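# Snap front cover onto base, leave unit on conveyor

## Task

Press the front cover onto the base until it clicks in, then set the assembled unit down on the conveyor belt and release it with both grippers.

## Robot and tools

Robot: two arms, left_arm and right_arm, each ending in a two-finger parallel gripper. Scene frame: origin on the table top midway between the arms, +x out over the table, +z up, left_arm on the +y side. The names left and right do not refer to image sides. Arm roots: left_arm at (-0.025, +0.304, 0) m, quat_wxyz (+0.999, 0, 0, -0.043); right_arm at (+0.040, -0.340, 0) m, quat_wxyz (+0.997, 0, 0, -0.079).

Gripper axes: fingers extend along the gripper's +z, and close and open along its y. The reported end_effector_position is the point between the finger pads, roughly 1 cm short of the tips. A camera mount sits on each gripper near its body.

Result lines: a state line 'left_arm: ... | right_arm: ...' gives each gripper's position (m) and quat_wxyz in the scene frame; at long reach the printed position can be off. 'Hand target' lines show the pose the controller is currently driving each gripper toward. grip_measured is the finger opening on the same -1..+1 scale you command (the last joint value gives it in metres); each gripper may read up to about 1 mm off, consistently. 'pose unreachable' means the clearance check altered or blocked that arm's command. FAULT or OVER-TEMPERATURE FAULT lines mean an arm was stopped. MOTOR HOT appears from 75 °C; at 90 °C the arm halts 10 s, at 100 °C it goes limp and drops. Holding loads heats motors, even while you think. Images arrive in the order cam_high, cam_low, cam_left_wrist, cam_right_wrist, each 504x504.

Command row (shared by execute_actions and move): one flat list of 14 numbers, each in [-1, 1], covering both arms even if one is idle: dx, dy, dz, rx, ry, rz, opening for left_arm, then the same seven for right_arm. dx..rz are an offset, not a pose, expressed in that gripper's own axes and measured from its pose at the start of the action (for a call's first action, from the latest pose a result reported). Scale: 1.0 = 0.6 m for dx, dy, dz and 180 degrees for the rotation; rx, ry, rz form one rotation vector. opening is absolute: +1 fully open (0.094 m), -1 closed.

execute_actions(actions): a list of up to 15 actions; each action is a table of up to 15 rows, one row per 1/30 s step. If fewer than 15 rows, the last row is held for the remainder. Every row is relative to the action's start pose, not the previous row. An empty list just returns state and images. Per step the command is clipped to within 70 mm and 16 degrees of the measured pose, so large offsets need several actions; position is favoured over orientation if both cannot be met.

move(target, speed, blocking): target is one 14-number row as above, offsets from the last reported pose. Each gripper follows a straight path; both finish together, lasting 0.5 to 10 s (cut off at 10 s). speed is the path top speed in m/s, 0.002 to 0.5, default 0.25; rotation limited to twice that in rad/s. Opening is sent at the start. Paths ignore obstacles and the other arm; grippers lag, drift, and can overshoot speed near full reach. With blocking=false you get a result after 0.5 s; until a result shows the move ended, further moves and execute_actions are refused, so use wait or stop. The 'move:' line reports the ending (done, off_target, moving, held, fault) and limits (paced = command clipped; held = a check blocked steps, after which the arm may surge), plus each gripper's distance from its target. If only one arm is named, the other finished fine.

wait(seconds): 0 to 10 s, arms keep their last command; returns early if a running move ends. stop(): brakes a running move, needs stopping distance; fingers keep moving. zoom_image(camera, region): region [x0, y0, x1, y1] in image pixels, origin top-left, at most 504x504. read_manual(section): licence text only. finished_scene(scene): ends the scene after the last command is held; irreversible; the goal must be met and stable.

Practical notes: arms usually settle a centimetre or more low; sending zero offsets repeatedly lets them sag. To hold an arm still, send the correction back to its wanted pose in the first call of a reply, then zeros, raising the aim if it still sits low. Command the idle arm's correct opening every call. To grip, command an opening about 0.03 under grip_measured (less for a lighter hold); pads push about 50 to 62 N, less on parts under 2 mm thick, with a brief spike on contact. Fast contacts and targets set deep past the contact press harder. Parts may be tugged or nudged at random. Joint ranges (rad): waist -2.618 to 3.054, shoulder 0 to 3.142, elbow 0 to 3.142, wrist pitch -1.571 to 1.571, wrist yaw -1.571 to 1.571, wrist roll -2.094 to 2.094; the elbow never fully straightens. The simulation runs while you think, holding the last command.

Avoid: knocking or placing anything off the table (fails the task), arms colliding or pushing each other, drops, slips, slams and excessive force. Open both grippers and withdraw before ending.

Each tool is called after "Request:" by a JSON object that holds its "method" and its "body", one argument or row to a line.

## Session

Request:
{"method": "execute_actions", "body": {
  "actions": []
}}

Scene clock: 0.00 s.
left_arm: end_effector_position=(+0.4208, +0.2066, +0.1142) grip_measured=+1.000 end_effector_quat_wxyz=(+0.124, +0.629, +0.685, +0.346) | right_arm: end_effector_position=(+0.2062, -0.2882, +0.1066) grip_measured=+1.000 end_effector_quat_wxyz=(+0.389, -0.319, +0.818, +0.278)
Joint positions: left_arm=[-0.345  1.853  1.344 -0.541 -0.572  1.213  0.094] | right_arm=[-0.566  1.043  0.501 -1.253 -0.981 -1.589  0.094]
Joint velocities: left_arm=[ 0.007 -0.002 -0.012 -0.007 -0.037 -0.051  0.   ] | right_arm=[ 0.002 -0.007 -0.002  0.051 -0.037 -0.051  0.   ]
Motor temperatures (°C, as the motors report them): left_arm=[23 24 25 23 25 22] | right_arm=[25 24 24 26 23 24]
Hand target (left_arm): +0.421, +0.207, +0.117; +0.127, +0.626, +0.687, +0.347
Hand target (right_arm): +0.208, -0.287, +0.111; +0.398, -0.318, +0.814, +0.280

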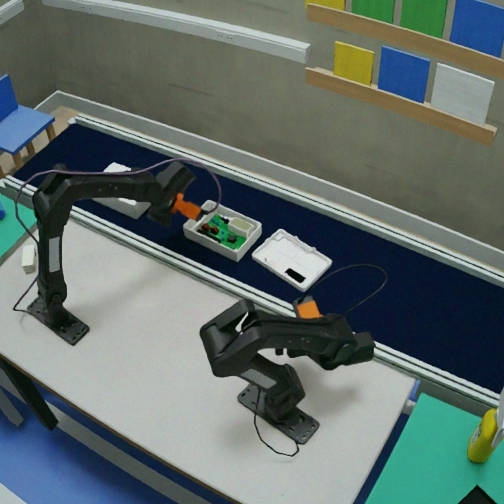

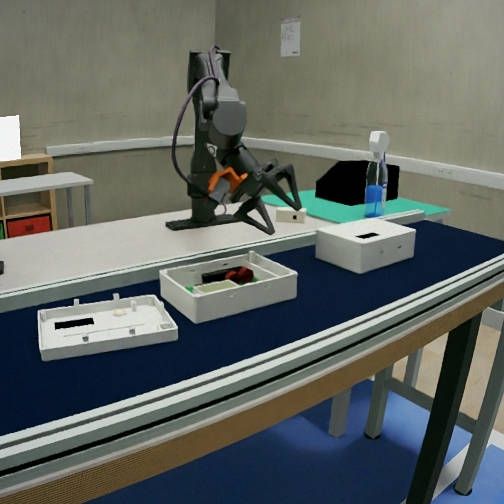

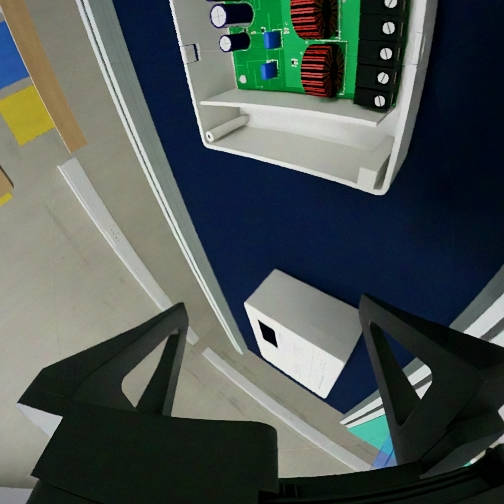

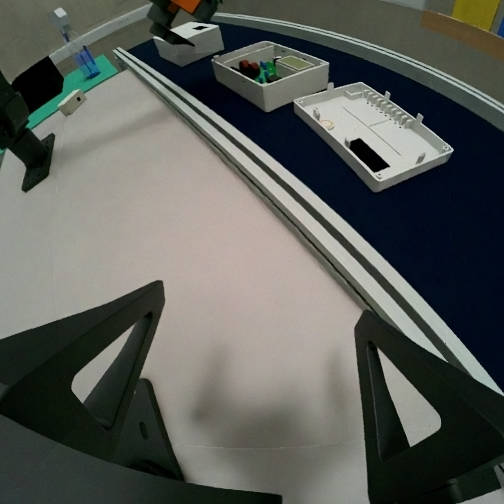

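Request:
{"method": "zoom_image", "body": {
  "camera": "cam_high",
  "region": [80, 140, 360, 320]
}}

Request:
{"method": "zoom_image", "body": {
  "camera": "cam_low",
  "region": [20, 200, 440, 380]
}}

Request:
{"method": "zoom_image", "body": {
  "camera": "cam_right_wrist",
  "region": [140, 10, 470, 200]
}}

Region (80, 140, 360, 320) of cam_high's 504x504 image, scaled by 1.800, with more detail than that image has; it fills the top 324 rows of this view, and the rest is white.

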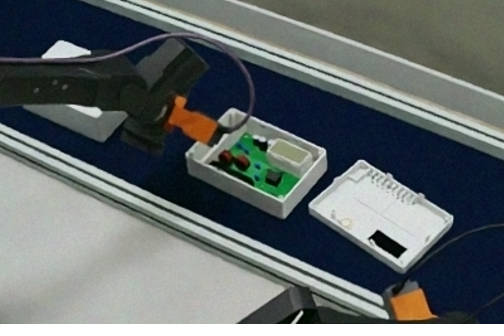

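Region (20, 200, 440, 380) of cam_low's 504x504 image, scaled by 1.200, with more detail than that image has; it fills the top 216 rows of this view, and the rest is white.

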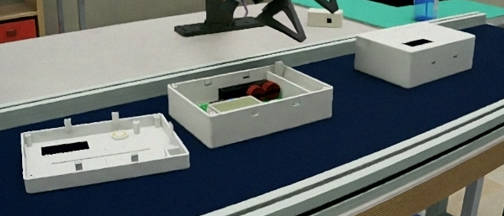

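Region (140, 10, 470, 200) of cam_right_wrist's 504x504 image, scaled by 1.527, with more detail than that image has; it fills the top 290 rows of this view, and the rest is white.

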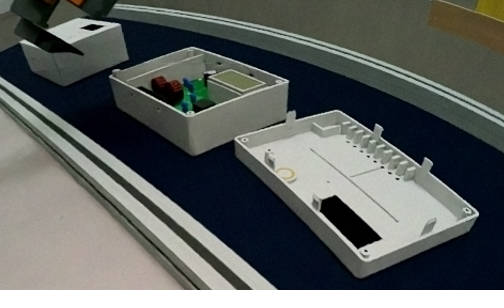

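Request:
{"method": "move", "body": {
  "target": [-0.112,-0.183,-0.350,-0.291,-0.324,0.059,1,-0.290,-0.185,0.203,0.211,0.251,0.262,1],
  "speed": 0.3
}}

Scene clock: 7.67 s.
left_arm: end_effector_position=(+0.2226, +0.0822, +0.1910) grip_measured=+1.000 end_effector_quat_wxyz=(+0.652, +0.651, +0.270, +0.280) | right_arm: end_effector_position=(+0.4297, -0.2260, +0.1565) grip_measured=+1.000 end_effector_quat_wxyz=(+0.002, +0.078, +0.997, +0.015)
Joint positions: left_arm=[-0.601  1.045  0.129  0.923  0.085  1.582  0.094] | right_arm=[ 0.429  2.121  2.127 -1.562 -0.027  0.426  0.094]
Joint velocities: left_arm=[-0.002  0.002 -0.012 -0.066 -0.051 -0.051  0.   ] | right_arm=[ 0.007 -0.007  0.012 -0.051 -0.037 -0.037  0.   ]
Motor temperatures (°C, as the motors report them): left_arm=[23 25 25 25 25 22] | right_arm=[25 24 25 26 24 24]
Hand target (left_arm): +0.217, +0.079, +0.184; +0.651, +0.659, +0.265, +0.269
Hand target (right_arm): +0.432, -0.223, +0.162; +0.011, +0.077, +0.997, +0.011
Off the commanded pose (left_arm): 0.011 m, 1 deg.
Off the commanded pose (right_arm): 0.006 m, 2 deg.
joint sent to its limit (right arm) — the command would take joint 4 (wrist pitch) past its lower limit, so that joint was sent only as far as its limit.
move: off_target (left_arm)
camera_calibration (this result's frames):
cam_left_wrist: T_world_to_cam=[[0.0909468, 0.0287307, -0.995441, 0.172539], [0.301385, 0.951915, 0.0550099, -0.120272], [0.949155, -0.305014, 0.0779146, -0.0855111], [0, 0, 0, 1]] pos_world=[0.10172, 0.0834494, 0.185031]
cam_right_wrist: T_world_to_cam=[[-0.0288407, -0.996135, -0.0829612, -0.191706], [-0.865675, -0.0166056, 0.500332, 0.322694], [-0.499776, 0.0862473, -0.86185, 0.468174], [0, 0, 0, 1]] pos_world=[0.507801, -0.225985, 0.226137]

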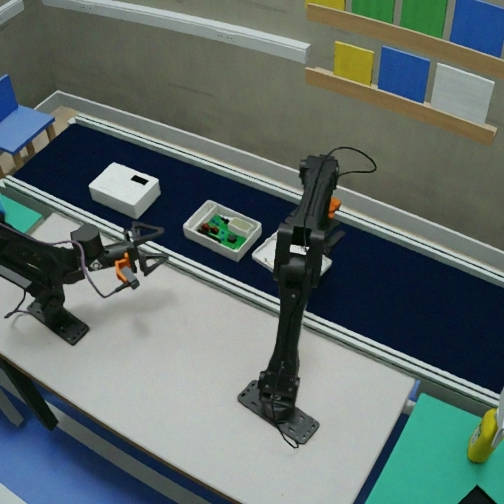

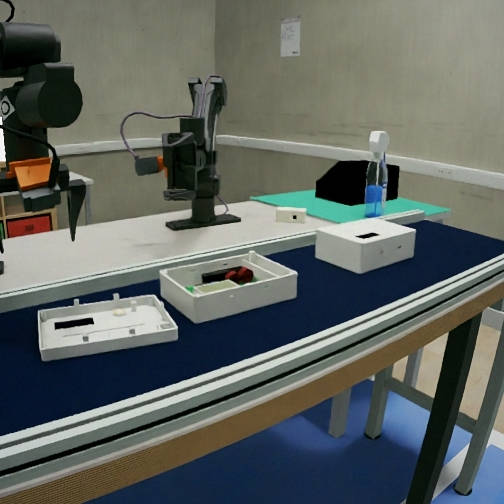

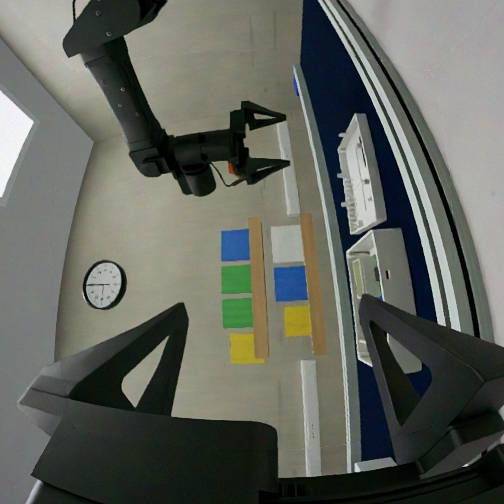

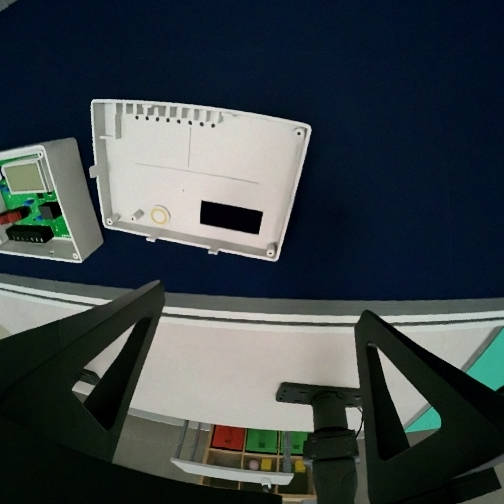

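Request:
{"method": "zoom_image", "body": {
  "camera": "cam_right_wrist",
  "region": [0, 80, 340, 280]
}}

Region (0, 80, 340, 280) of cam_right_wrist's 504x504 image, scaled by 1.482, with more detail than that image has; it fills the top 296 rows of this view, and the rest is white.

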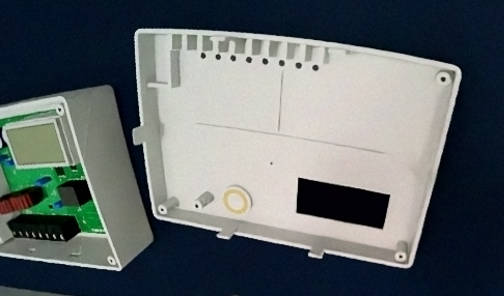

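Request:
{"method": "move", "body": {
  "target": [0,0,0,0,0,0,1,0.013,-0.024,0.144,0,0,0,-0.3],
  "speed": 0.2
}}

Scene clock: 9.57 s.
left_arm: end_effector_position=(+0.2226, +0.0822, +0.1912) grip_measured=+1.000 end_effector_quat_wxyz=(+0.652, +0.651, +0.269, +0.280) | right_arm: end_effector_position=(+0.4187, -0.2291, +0.0677) grip_measured=-0.298 end_effector_quat_wxyz=(-0.006, +0.075, +0.997, +0.012)
Joint positions: left_arm=[-0.601  1.045  0.129  0.925  0.086  1.583  0.094] | right_arm=[ 0.429  2.067  1.689 -1.195 -0.027  0.42   0.033]
Joint velocities: left_arm=[ 0.007  0.012 -0.002  0.007 -0.022  0.022  0.   ] | right_arm=[-0.007 -0.007  0.017 -0.022 -0.007  0.007  0.   ]
Motor temperatures (°C, as the motors report them): left_arm=[23 24 26 25 25 22] | right_arm=[25 25 25 26 24 24]
Hand target (left_arm): +0.223, +0.082, +0.191; +0.652, +0.651, +0.270, +0.280
Hand target (right_arm): +0.420, -0.235, +0.070; +0.002, +0.077, +0.997, +0.015
Off the commanded pose (left_arm): 0.000 m, 0 deg.
Off the commanded pose (right_arm): 0.008 m, 1 deg.
move: done
camera_calibration (this result's frames):
cam_left_wrist: T_world_to_cam=[[0.0929, 0.0290654, -0.995251, 0.172303], [0.301628, 0.951783, 0.0559509, -0.12044], [0.948889, -0.305394, 0.0796537, -0.0857662], [0, 0, 0, 1]] pos_world=[0.101704, 0.0834319, 0.185055]
cam_right_wrist: T_world_to_cam=[[-0.0244309, -0.996648, -0.0780775, -0.204721], [-0.857447, -0.0192647, 0.514212, 0.352595], [-0.513992, 0.07951, -0.854102, 0.39026], [0, 0, 0, 1]] pos_world=[0.49792, -0.228271, 0.13603]

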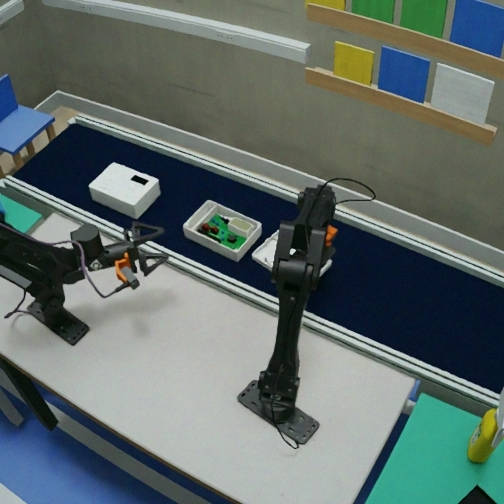

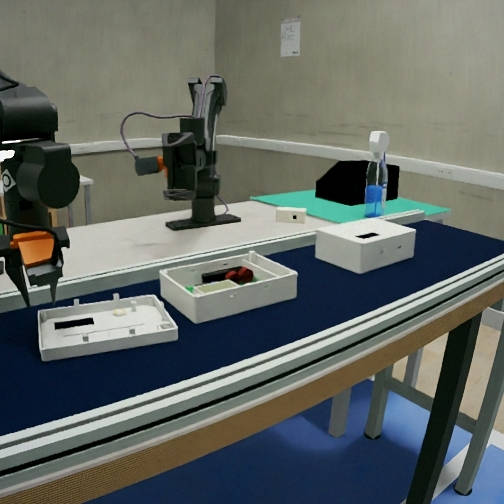

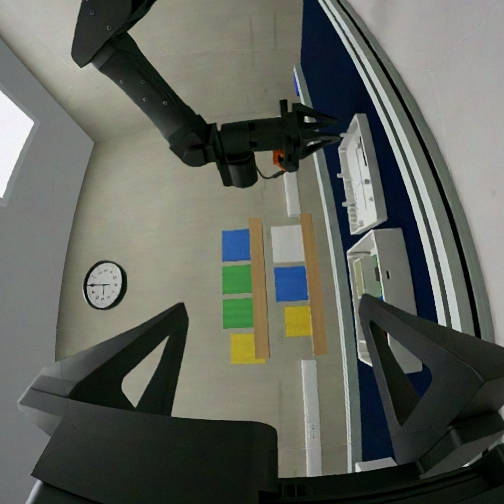

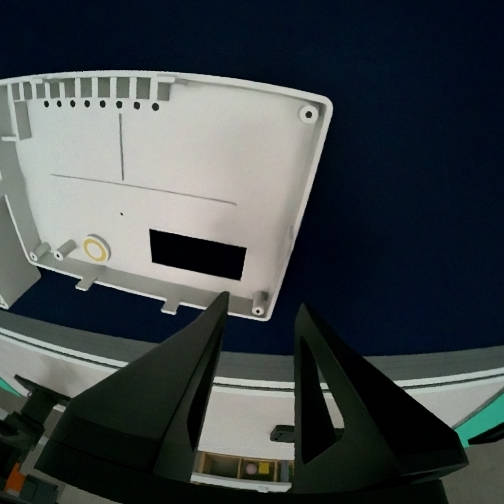

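Request:
{"method": "move", "body": {
  "target": [0,0,0,0,0,0,1,0.0,-0.018,0.058,0,0,0,-0.3],
  "speed": 0.08
}}

Scene clock: 10.90 s.
left_arm: end_effector_position=(+0.2226, +0.0822, +0.1912) grip_measured=+1.000 end_effector_quat_wxyz=(+0.652, +0.651, +0.269, +0.281) | right_arm: end_effector_position=(+0.4176, -0.2339, +0.0410) grip_measured=-0.298 end_effector_quat_wxyz=(-0.001, +0.075, +0.997, +0.014)
Joint positions: left_arm=[-0.601  1.045  0.129  0.925  0.086  1.585  0.094] | right_arm=[ 0.418  2.067  1.581 -1.076 -0.027  0.409  0.033]
Joint velocities: left_arm=[-0.017 -0.002  0.002 -0.022 -0.037 -0.007  0.   ] | right_arm=[-0.012  0.002  0.007 -0.007 -0.037 -0.022  0.   ]
Motor temperatures (°C, as the motors report them): left_arm=[23 24 26 25 25 22] | right_arm=[25 25 25 26 24 24]
Hand target (left_arm): +0.223, +0.082, +0.191; +0.652, +0.651, +0.269, +0.280
Hand target (right_arm): +0.416, -0.239, +0.033; -0.006, +0.075, +0.997, +0.012
Off the commanded pose (left_arm): 0.000 m, 0 deg.
Off the commanded pose (right_arm): 0.010 m, 1 deg.
move: done
camera_calibration (this result's frames):
cam_left_wrist: T_world_to_cam=[[0.0939591, 0.0301544, -0.995119, 0.171952], [0.301556, 0.951725, 0.0573123, -0.120679], [0.948808, -0.305469, 0.08033, -0.0858713], [0, 0, 0, 1]] pos_world=[0.10171, 0.0834371, 0.184928]
cam_right_wrist: T_world_to_cam=[[-0.0239412, -0.996404, -0.081277, -0.211658], [-0.863041, -0.0204335, 0.504721, 0.367698], [-0.504567, 0.082229, -0.859448, 0.364153], [0, 0, 0, 1]] pos_world=[0.49601, -0.233328, 0.110183]

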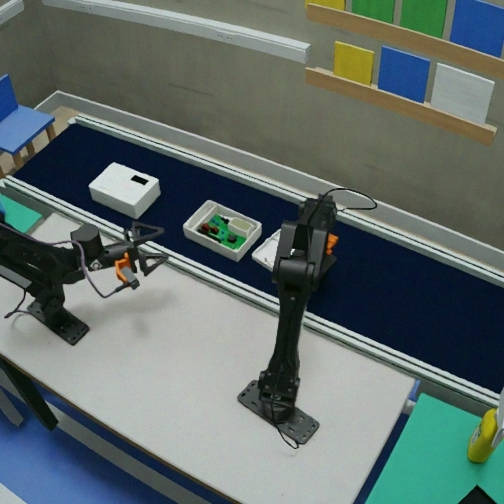

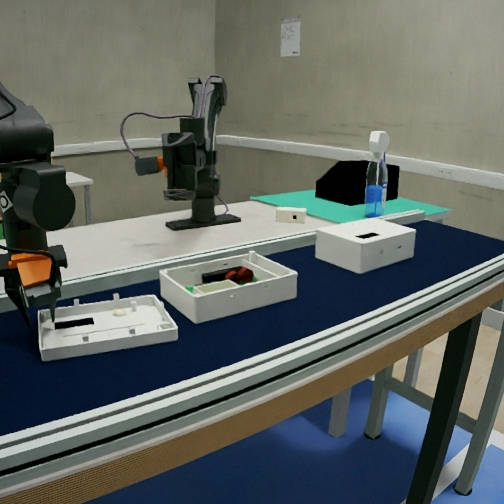

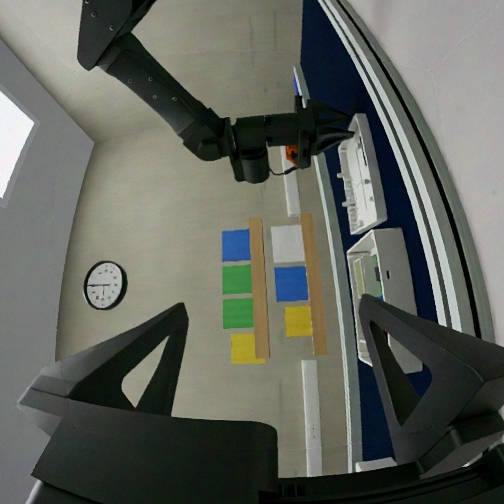

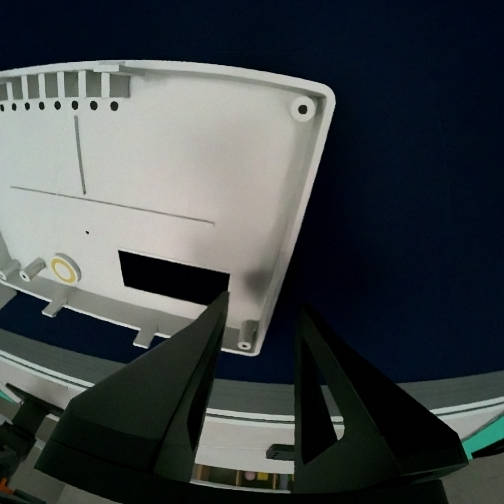

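Request:
{"method": "move", "body": {
  "target": [0,0,0,0,0,0,1,0.0,0,0.035,0,0,0,-0.3],
  "speed": 0.05
}}

Scene clock: 11.83 s.
left_arm: end_effector_position=(+0.2226, +0.0822, +0.1912) grip_measured=+1.000 end_effector_quat_wxyz=(+0.652, +0.651, +0.269, +0.281) | right_arm: end_effector_position=(+0.4201, -0.2332, +0.0288) grip_measured=-0.298 end_effector_quat_wxyz=(+0.005, +0.075, +0.997, +0.016)
Joint positions: left_arm=[-0.601  1.045  0.129  0.925  0.086  1.586  0.094] | right_arm=[ 0.418  2.079  1.549 -1.021 -0.027  0.409  0.033]
Joint velocities: left_arm=[ 0.007 -0.007 -0.007  0.022  0.022  0.007  0.   ] | right_arm=[-0.007 -0.017  0.002  0.051 -0.081 -0.037  0.   ]
Motor temperatures (°C, as the motors report them): left_arm=[23 24 26 25 25 22] | right_arm=[25 25 25 26 24 24]
Hand target (left_arm): +0.223, +0.082, +0.191; +0.652, +0.651, +0.269, +0.281
Hand target (right_arm): +0.417, -0.233, +0.020; -0.001, +0.075, +0.997, +0.014
Off the commanded pose (left_arm): 0.000 m, 0 deg.
Off the commanded pose (right_arm): 0.009 m, 1 deg.
move: done
camera_calibration (this result's frames):
cam_left_wrist: T_world_to_cam=[[0.0947534, 0.0309711, -0.995019, 0.171689], [0.3015, 0.95168, 0.0583333, -0.120858], [0.948746, -0.305526, 0.0808371, -0.0859499], [0, 0, 0, 1]] pos_world=[0.101715, 0.0834411, 0.184832]
cam_right_wrist: T_world_to_cam=[[-0.0226438, -0.99617, -0.0844567, -0.212304], [-0.868568, -0.0222296, 0.495071, 0.378231], [-0.495053, 0.0845666, -0.864738, 0.351661], [0, 0, 0, 1]] pos_world=[0.497802, -0.232822, 0.098913]

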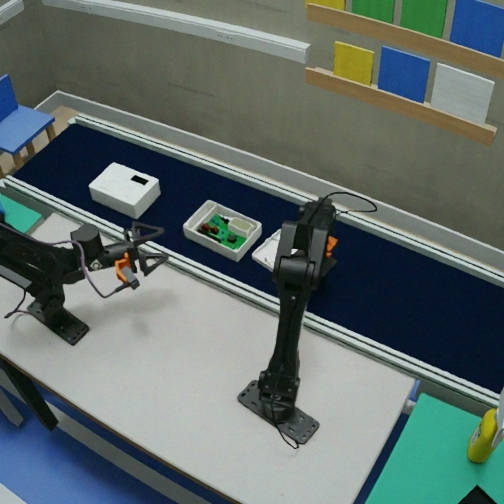

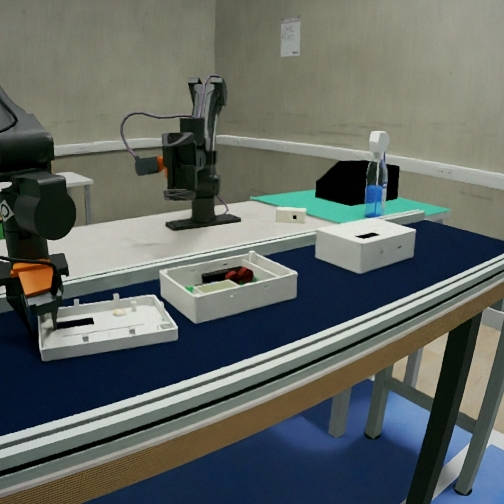

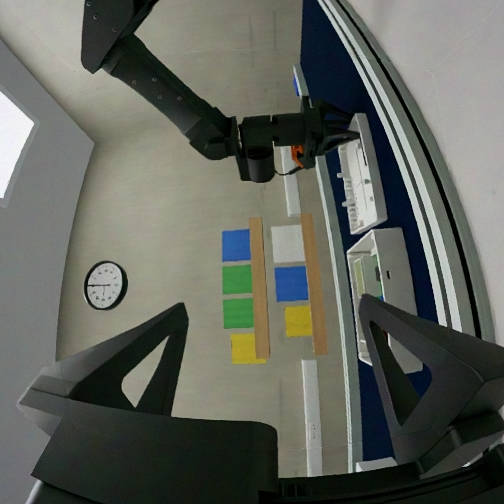

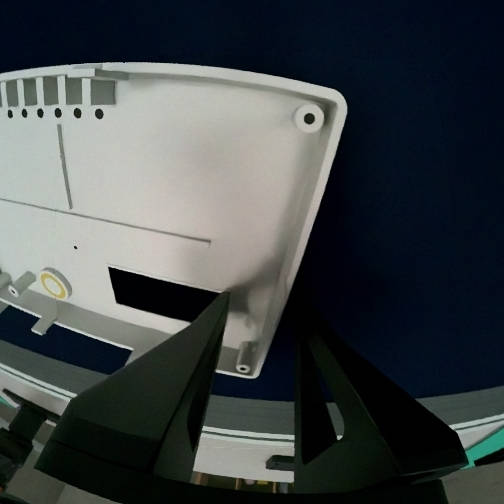

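Request:
{"method": "zoom_image", "body": {
  "camera": "cam_low",
  "region": [0, 240, 200, 380]
}}

Region (0, 240, 200, 380) of cam_low's 504x504 image, scaled by 2.520, with more detail than that image has; it fills the top 353 rows of this view, and the rest is white.

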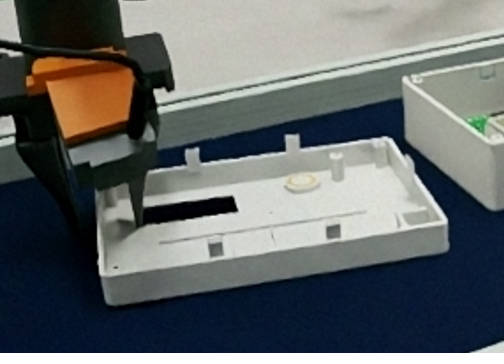

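Request:
{"method": "execute_actions", "body": {
  "actions": [
    [[0,0,0,0,0,0,1,0,0,0.022,0,0,0,-0.3]],
    [[0,0,0,0,0,0,1,0,0,0.01,0,0,0,-1]],
    [[0,0,0,0,0,0,1,0,0,0.0,0,0,0,-1]]
  ]
}}

Scene clock: 13.60 s.
left_arm: end_effector_position=(+0.2226, +0.0822, +0.1912) grip_measured=+1.000 end_effector_quat_wxyz=(+0.651, +0.652, +0.267, +0.283) | right_arm: end_effector_position=(+0.4281, -0.2316, +0.0291) grip_measured=-0.951 end_effector_quat_wxyz=(+0.021, +0.074, +0.997, +0.020)
Joint positions: left_arm=[-0.601  1.045  0.129  0.925  0.086  1.591  0.094] | right_arm=[ 0.418  2.079  1.549 -0.988 -0.024  0.409  0.002]
Joint velocities: left_arm=[ 0.002 -0.017 -0.007  0.007 -0.051  0.022  0.   ] | right_arm=[-0.012  0.002  0.007 -0.022  0.037  0.022 -0.   ]
Motor temperatures (°C, as the motors report them): left_arm=[23 24 26 26 25 22] | right_arm=[25 25 25 26 24 24]
Hand target (left_arm): +0.223, +0.082, +0.191; +0.652, +0.651, +0.268, +0.282
Hand target (right_arm): +0.428, -0.232, +0.029; +0.021, +0.074, +0.997, +0.020
Off the commanded pose (left_arm): 0.000 m, 0 deg.
Off the commanded pose (right_arm): 0.000 m, 0 deg.
camera_calibration (this result's frames):
cam_left_wrist: T_world_to_cam=[[0.0979294, 0.034237, -0.994604, 0.170635], [0.301271, 0.951494, 0.0624163, -0.121573], [0.948497, -0.305758, 0.0828646, -0.086263], [0, 0, 0, 1]] pos_world=[0.101736, 0.0834581, 0.184451]
cam_right_wrist: T_world_to_cam=[[-0.0198982, -0.995656, -0.0909569, -0.211343], [-0.884147, -0.0249507, 0.466543, 0.391949], [-0.466785, 0.0897027, -0.87981, 0.345247], [0, 0, 0, 1]] pos_world=[0.503491, -0.231615, 0.101668]

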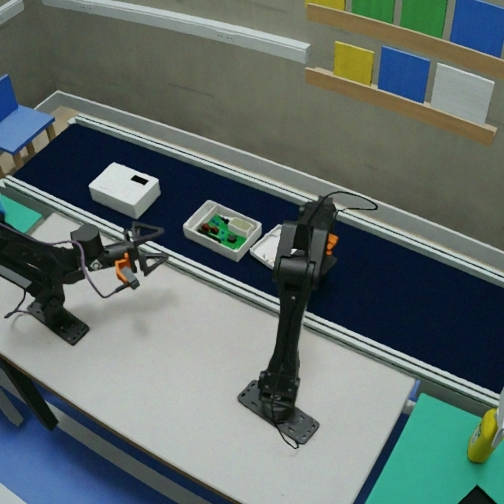

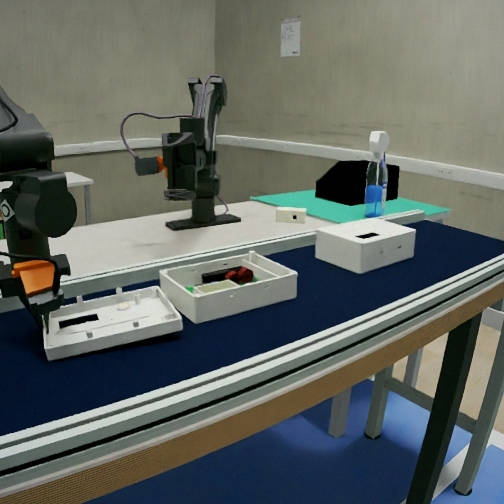

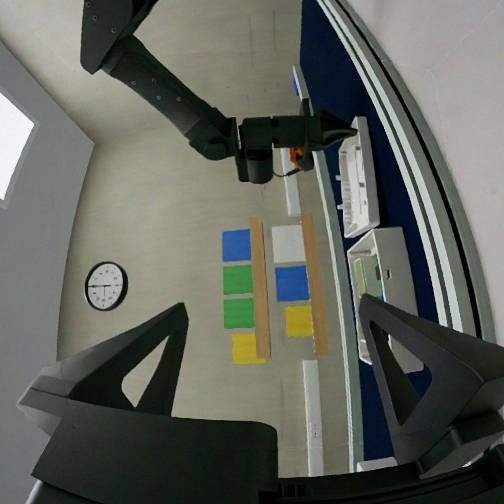

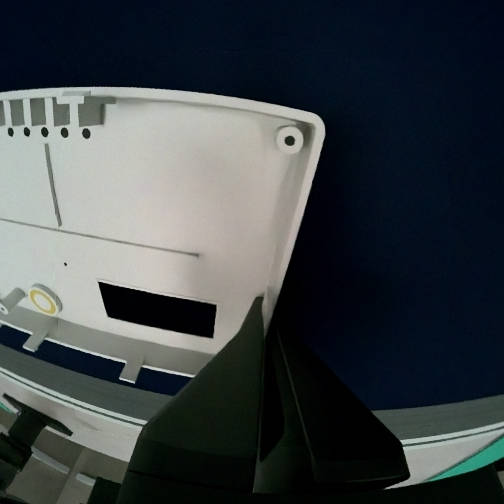

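Request:
{"method": "move", "body": {
  "target": [0,0,0,0,0,0,1,0.0,0,-0.16,0,0,0,-1],
  "speed": 0.15
}}

Scene clock: 15.17 s.
left_arm: end_effector_position=(+0.2226, +0.0822, +0.1912) grip_measured=+1.000 end_effector_quat_wxyz=(+0.651, +0.652, +0.267, +0.283) | right_arm: end_effector_position=(+0.4174, -0.2346, +0.1119) grip_measured=-0.951 end_effector_quat_wxyz=(+0.004, +0.075, +0.997, +0.014)
Joint positions: left_arm=[-0.601  1.045  0.129  0.925  0.086  1.592  0.094] | right_arm=[ 0.418  2.026  1.803 -1.332 -0.023  0.409  0.002]
Joint velocities: left_arm=[-0.002 -0.002  0.007 -0.007 -0.051  0.007  0.   ] | right_arm=[ 0.002  0.012 -0.002 -0.022  0.125  0.066  0.001]
Motor temperatures (°C, as the motors report them): left_arm=[23 24 26 26 25 22] | right_arm=[25 26 25 26 24 24]
Hand target (left_arm): +0.223, +0.082, +0.191; +0.651, +0.652, +0.267, +0.283
Hand target (right_arm): +0.424, -0.236, +0.125; +0.021, +0.074, +0.997, +0.020
Off the commanded pose (left_arm): 0.000 m, 0 deg.
Off the commanded pose (right_arm): 0.015 m, 2 deg.
move: off_target (right_arm)
camera_calibration (this result's frames):
cam_left_wrist: T_world_to_cam=[[0.0989877, 0.0353254, -0.994461, 0.170283], [0.301192, 0.951428, 0.0637771, -0.12181], [0.948412, -0.305836, 0.08354, -0.0863668], [0, 0, 0, 1]] pos_world=[0.101744, 0.083464, 0.184323]
cam_right_wrist: T_world_to_cam=[[-0.0229337, -0.996551, -0.079747, -0.207259], [-0.867225, -0.0198556, 0.497521, 0.334479], [-0.497388, 0.0805685, -0.863779, 0.42218], [0, 0, 0, 1]] pos_world=[0.495303, -0.233918, 0.181732]

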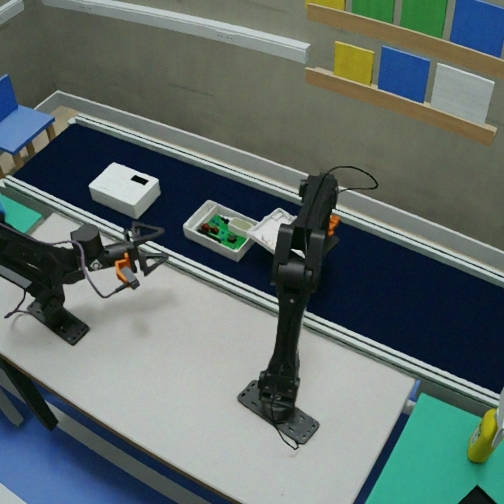

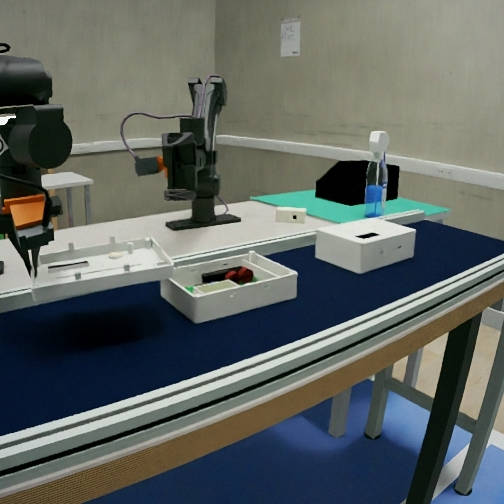

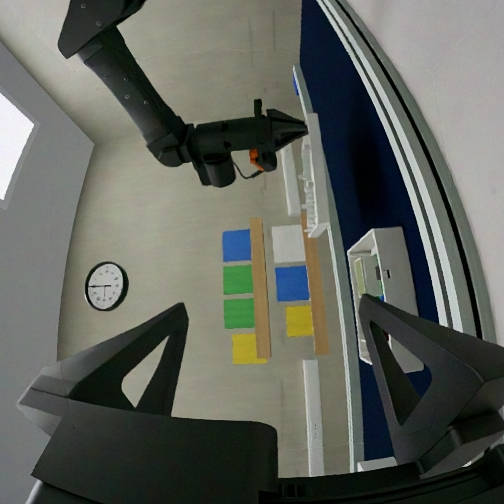

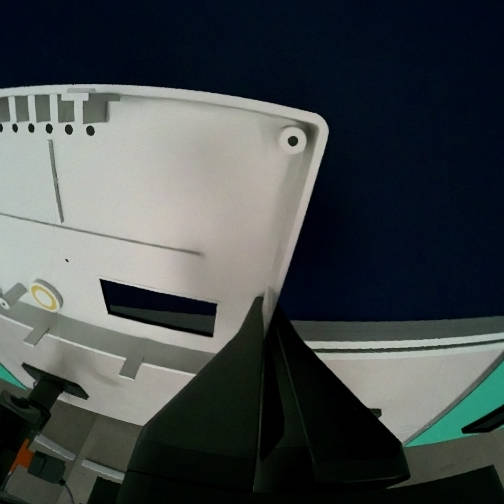

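Request:
{"method": "move", "body": {
  "target": [0,0,0,0,0,0,1,0.025,0.308,-0.03,0,0,-0.778,-1],
  "speed": 0.4
}}

Scene clock: 19.10 s.
left_arm: end_effector_position=(+0.2226, +0.0822, +0.1912) grip_measured=+1.000 end_effector_quat_wxyz=(+0.651, +0.652, +0.266, +0.284) | right_arm: end_effector_position=(+0.4357, -0.0573, +0.1347) grip_measured=-0.986 end_effector_quat_wxyz=(-0.057, +0.905, -0.421, +0.032)
Joint positions: left_arm=[-0.601  1.045  0.129  0.925  0.086  1.593  0.094] | right_arm=[ 0.777  2.419  2.534 -1.556 -0.    -1.652  0.001]
Joint velocities: left_arm=[ 0.002 -0.017 -0.012 -0.037 -0.037  0.051  0.   ] | right_arm=[-0.007  0.007 -0.017 -0.022 -0.022 -0.037  0.   ]
Motor temperatures (°C, as the motors report them): left_arm=[23 24 26 27 25 22] | right_arm=[25 26 25 26 24 24]
Hand target (left_arm): +0.223, +0.082, +0.191; +0.651, +0.652, +0.267, +0.283
Hand target (right_arm): +0.431, -0.051, +0.136; -0.061, +0.909, -0.411, +0.023
Off the commanded pose (left_arm): 0.000 m, 0 deg.
Off the commanded pose (right_arm): 0.009 m, 6 deg.
joint sent to its limit (right arm) — the command would take joint 4 (wrist pitch) past its lower limit, so that joint was sent only as far as its limit.
move: off_target (right_arm)
camera_calibration (this result's frames):
cam_left_wrist: T_world_to_cam=[[0.0997814, 0.0361416, -0.994353, 0.170018], [0.301131, 0.951379, 0.0647975, -0.121987], [0.948348, -0.305896, 0.0840465, -0.0864445], [0, 0, 0, 1]] pos_world=[0.101749, 0.0834685, 0.184228]
cam_right_wrist: T_world_to_cam=[[0.676085, 0.73308, 0.0741846, -0.254552], [0.597157, -0.604128, 0.527667, -0.333091], [0.431639, -0.312448, -0.846206, 0.00701011], [0, 0, 0, 1]] pos_world=[0.36798, -0.0124324, 0.200577]

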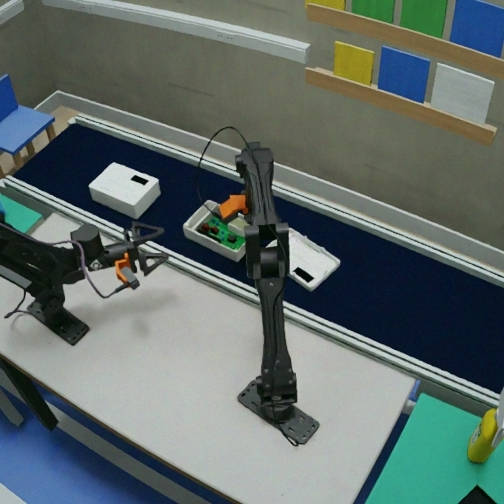

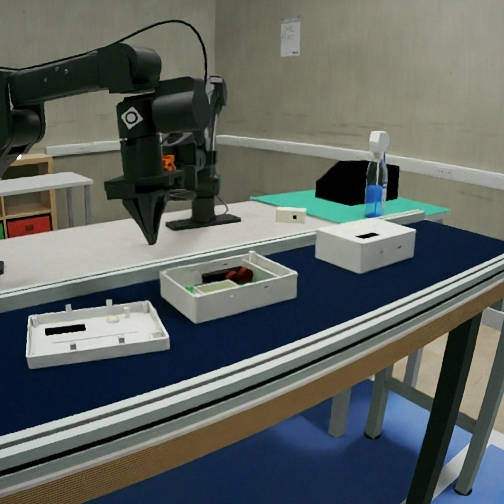

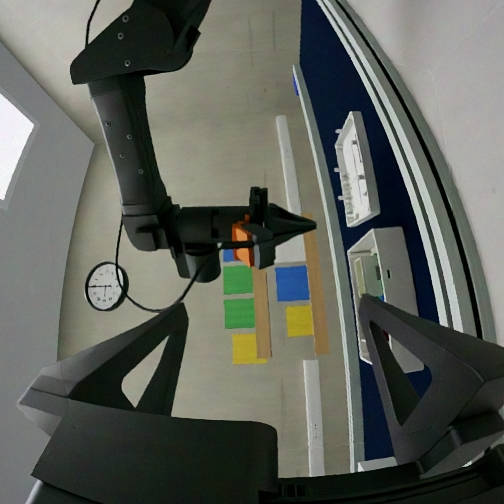

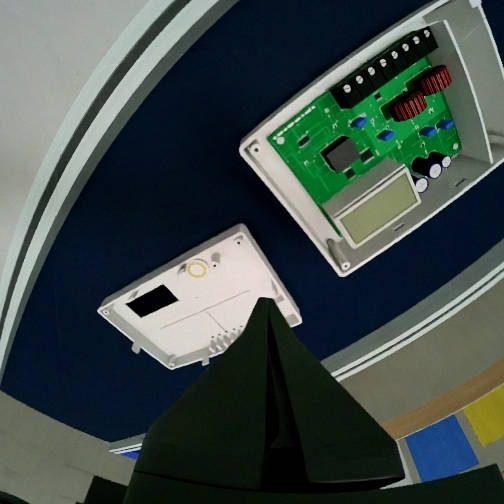

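Request:
{"method": "move", "body": {
  "target": [0,0,0,0,0,0,1,0.273,0.205,0.085,-0.021,0.050,0.793,-0.3],
  "speed": 0.5
}}

Scene clock: 23.33 s.
left_arm: end_effector_position=(+0.2226, +0.0822, +0.1912) grip_measured=+1.000 end_effector_quat_wxyz=(+0.651, +0.652, +0.266, +0.284) | right_arm: end_effector_position=(+0.4508, -0.2572, +0.0626) grip_measured=-0.302 end_effector_quat_wxyz=(-0.011, +0.103, +0.995, -0.011)
Joint positions: left_arm=[-0.601  1.045  0.129  0.925  0.086  1.595  0.094] | right_arm=[ 0.362  2.198  1.872 -1.273  0.014  0.409  0.033]
Joint velocities: left_arm=[-0.002 -0.017 -0.007  0.051  0.007  0.022  0.   ] | right_arm=[ 0.007 -0.002 -0.017  0.022  0.022  0.022  0.   ]
Motor temperatures (°C, as the motors report them): left_arm=[23 24 26 27 25 22] | right_arm=[25 27 25 26 24 24]
Hand target (left_arm): +0.223, +0.082, +0.191; +0.651, +0.652, +0.266, +0.284
Hand target (right_arm): +0.451, -0.258, +0.068; -0.002, +0.111, +0.994, -0.003
Off the commanded pose (left_arm): 0.000 m, 0 deg.
Off the commanded pose (right_arm): 0.008 m, 2 deg.
move: done
camera_calibration (this result's frames):
cam_left_wrist: T_world_to_cam=[[0.100839, 0.0372297, -0.994206, 0.169665], [0.301049, 0.951311, 0.0661579, -0.122224], [0.948262, -0.305976, 0.0847217, -0.0865479], [0, 0, 0, 1]] pos_world=[0.101757, 0.0834747, 0.184101]
cam_right_wrist: T_world_to_cam=[[-0.0804745, -0.996261, -0.0314189, -0.209937], [-0.849088, 0.0520079, 0.525685, 0.39601], [-0.522086, 0.0689817, -0.850099, 0.405329], [0, 0, 0, 1]] pos_world=[0.53097, -0.257708, 0.129797]

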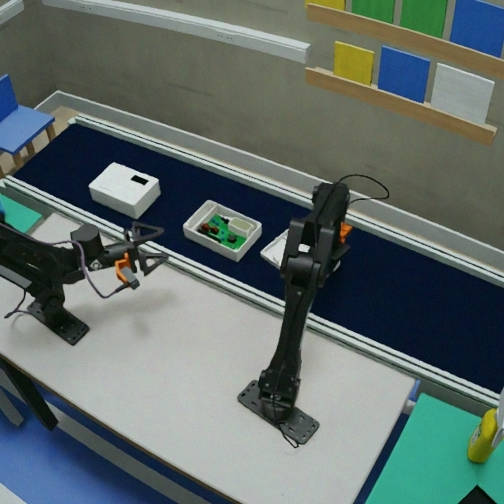

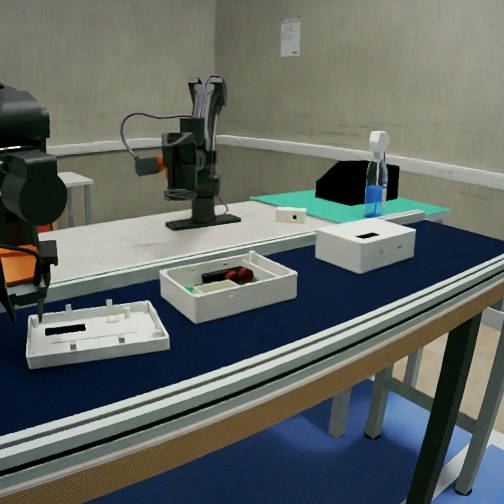

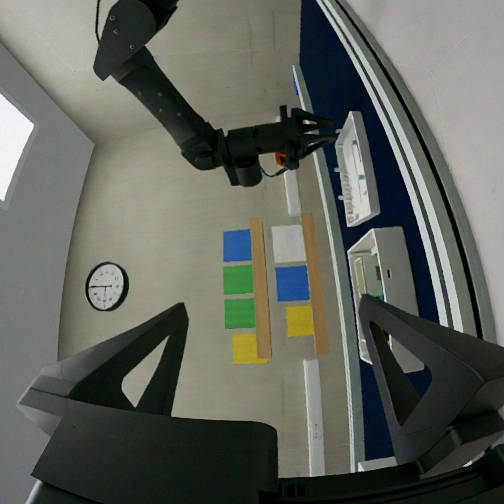

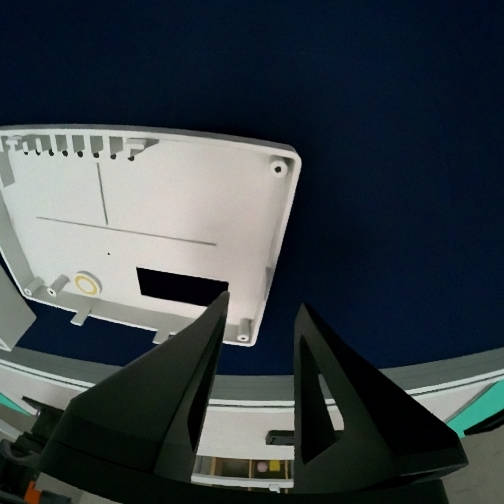

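Request:
{"method": "move", "body": {
  "target": [0,0,0,0,0,0,1,-0.005,-0.002,0.08,0,0,0,-0.3],
  "speed": 0.06
}}

Request:
{"method": "zoom_image", "body": {
  "camera": "cam_low",
  "region": [0, 240, 200, 380]
}}

Scene clock: 24.70 s.
left_arm: end_effector_position=(+0.2226, +0.0822, +0.1912) grip_measured=+1.000 end_effector_quat_wxyz=(+0.651, +0.652, +0.265, +0.285) | right_arm: end_effector_position=(+0.4551, -0.2562, +0.0304) grip_measured=-0.302 end_effector_quat_wxyz=(-0.002, +0.104, +0.995, -0.008)
Joint positions: left_arm=[-0.601  1.045  0.129  0.925  0.086  1.596  0.094] | right_arm=[ 0.362  2.217  1.774 -1.138  0.014  0.411  0.033]
Joint velocities: left_arm=[ 0.002  0.002 -0.002 -0.037 -0.007 -0.037  0.   ] | right_arm=[ 0.002 -0.022 -0.002 -0.022 -0.022 -0.051  0.   ]
Motor temperatures (°C, as the motors report them): left_arm=[23 24 26 27 25 22] | right_arm=[25 27 25 26 24 24]
Hand target (left_arm): +0.223, +0.082, +0.191; +0.651, +0.652, +0.266, +0.284
Hand target (right_arm): +0.452, -0.259, +0.015; -0.011, +0.103, +0.995, -0.011
Off the commanded pose (left_arm): 0.000 m, 0 deg.
Off the commanded pose (right_arm): 0.016 m, 1 deg.
move: off_target (right_arm)
camera_calibration (this result's frames):
cam_left_wrist: T_world_to_cam=[[0.101897, 0.0383176, -0.994057, 0.169312], [0.300966, 0.951242, 0.0675182, -0.12246], [0.948175, -0.306057, 0.0853967, -0.0866511], [0, 0, 0, 1]] pos_world=[0.101764, 0.083481, 0.183974]
cam_right_wrist: T_world_to_cam=[[-0.0817764, -0.995954, -0.0372552, -0.208743], [-0.85822, 0.0513635, 0.510705, 0.420959], [-0.506725, 0.0737368, -0.858948, 0.374606], [0, 0, 0, 1]] pos_world=[0.534027, -0.257143, 0.0990051]

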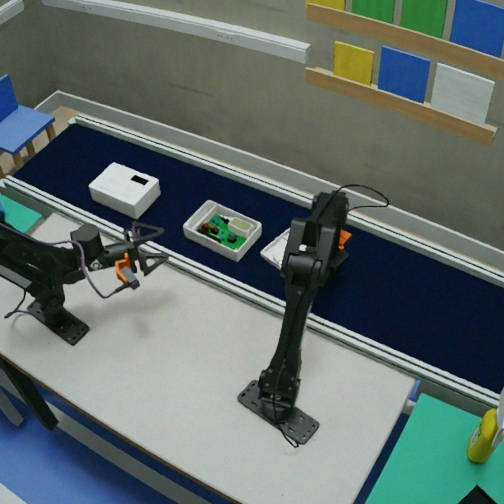

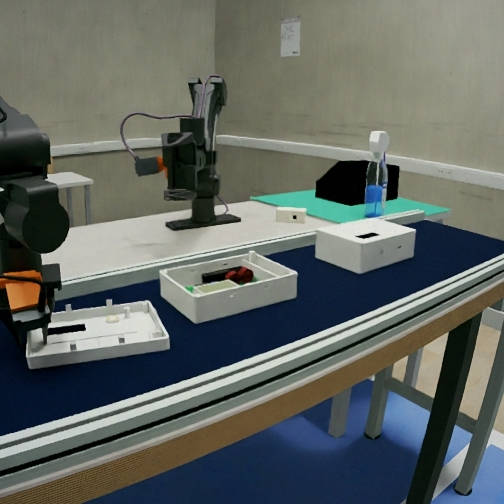

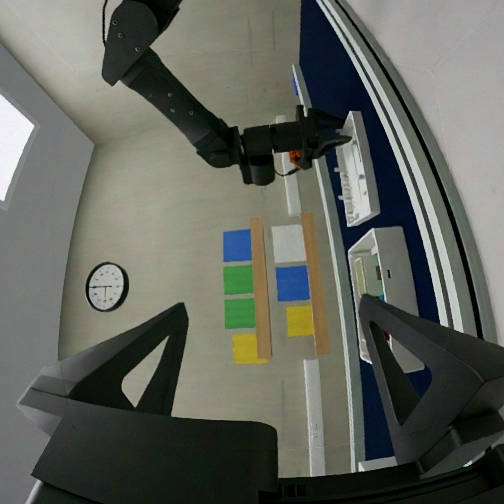

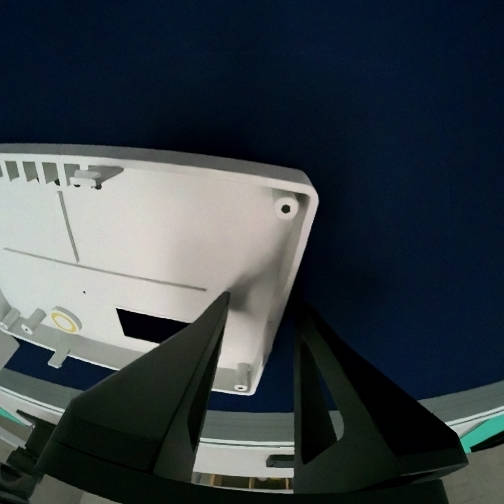

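Region (0, 240, 200, 380) of cam_low's 504x504 image, scaled by 2.520, with more detail than that image has; it fills the top 353 rows of this view, and the rest is white.

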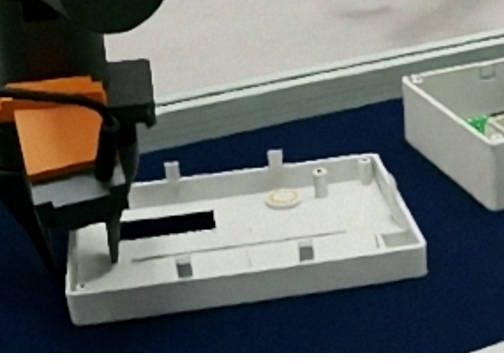

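Request:
{"method": "execute_actions", "body": {
  "actions": [
    [[0,0,0,0,0,0,1,0,0,0.0,0,0,0,-1]],
    [[0,0,0,0,0,0,1,0,0,0.0,0,0,0,-1]]
  ]
}}

Scene clock: 25.80 s.
left_arm: end_effector_position=(+0.2226, +0.0822, +0.1912) grip_measured=+1.000 end_effector_quat_wxyz=(+0.650, +0.653, +0.264, +0.286) | right_arm: end_effector_position=(+0.4552, -0.2566, +0.0304) grip_measured=-0.934 end_effector_quat_wxyz=(-0.002, +0.104, +0.995, -0.009)
Joint positions: left_arm=[-0.601  1.045  0.129  0.925  0.086  1.599  0.094] | right_arm=[ 0.362  2.217  1.774 -1.138  0.016  0.411  0.003]
Joint velocities: left_arm=[-0.007  0.002 -0.007  0.022 -0.022 -0.095  0.   ] | right_arm=[-0.017  0.002  0.012  0.007  0.081 -0.066  0.001]
Motor temperatures (°C, as the motors report them): left_arm=[23 24 26 28 25 22] | right_arm=[25 27 25 26 24 24]
Hand target (left_arm): +0.223, +0.082, +0.191; +0.650, +0.653, +0.265, +0.285
Hand target (right_arm): +0.455, -0.257, +0.030; -0.002, +0.104, +0.995, -0.009
Off the commanded pose (left_arm): 0.000 m, 0 deg.
Off the commanded pose (right_arm): 0.000 m, 0 deg.
camera_calibration (this result's frames):
cam_left_wrist: T_world_to_cam=[[0.104013, 0.0404931, -0.993751, 0.168604], [0.300795, 0.951099, 0.0702383, -0.12293], [0.948, -0.306221, 0.0867461, -0.0868566], [0, 0, 0, 1]] pos_world=[0.10178, 0.083494, 0.183719]
cam_right_wrist: T_world_to_cam=[[-0.0817384, -0.996037, -0.0350601, -0.20924], [-0.858457, 0.0524895, 0.510193, 0.421459], [-0.506331, 0.0717999, -0.859345, 0.374018], [0, 0, 0, 1]] pos_world=[0.534078, -0.257387, 0.0990495]

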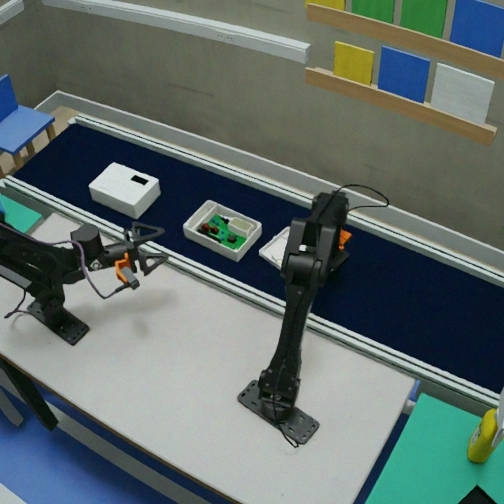

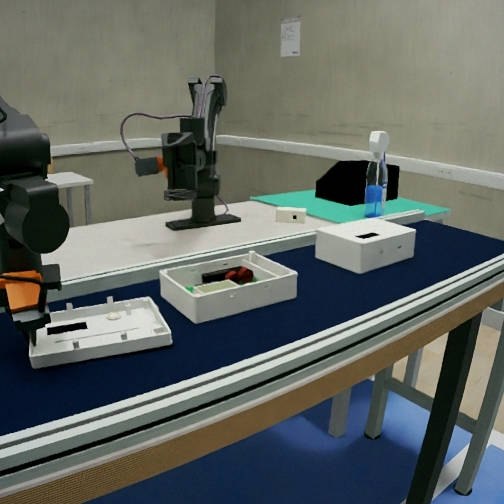

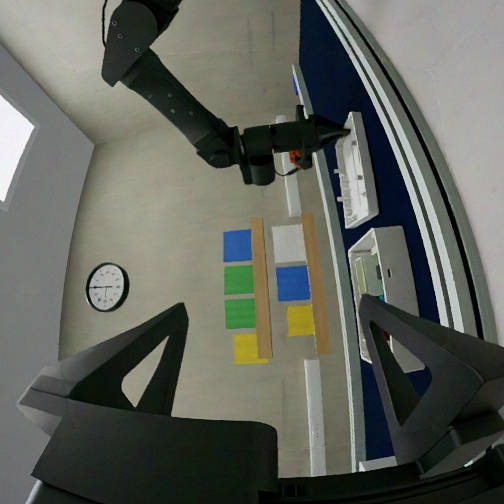

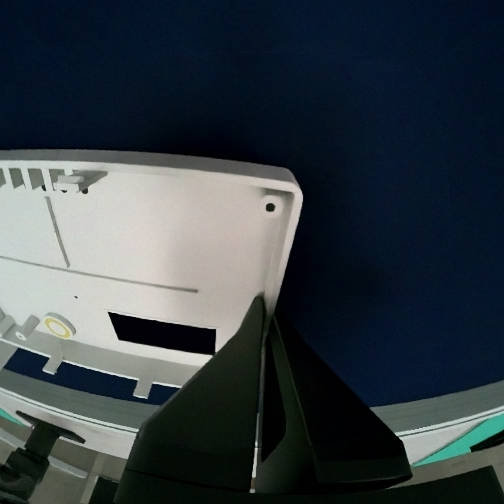

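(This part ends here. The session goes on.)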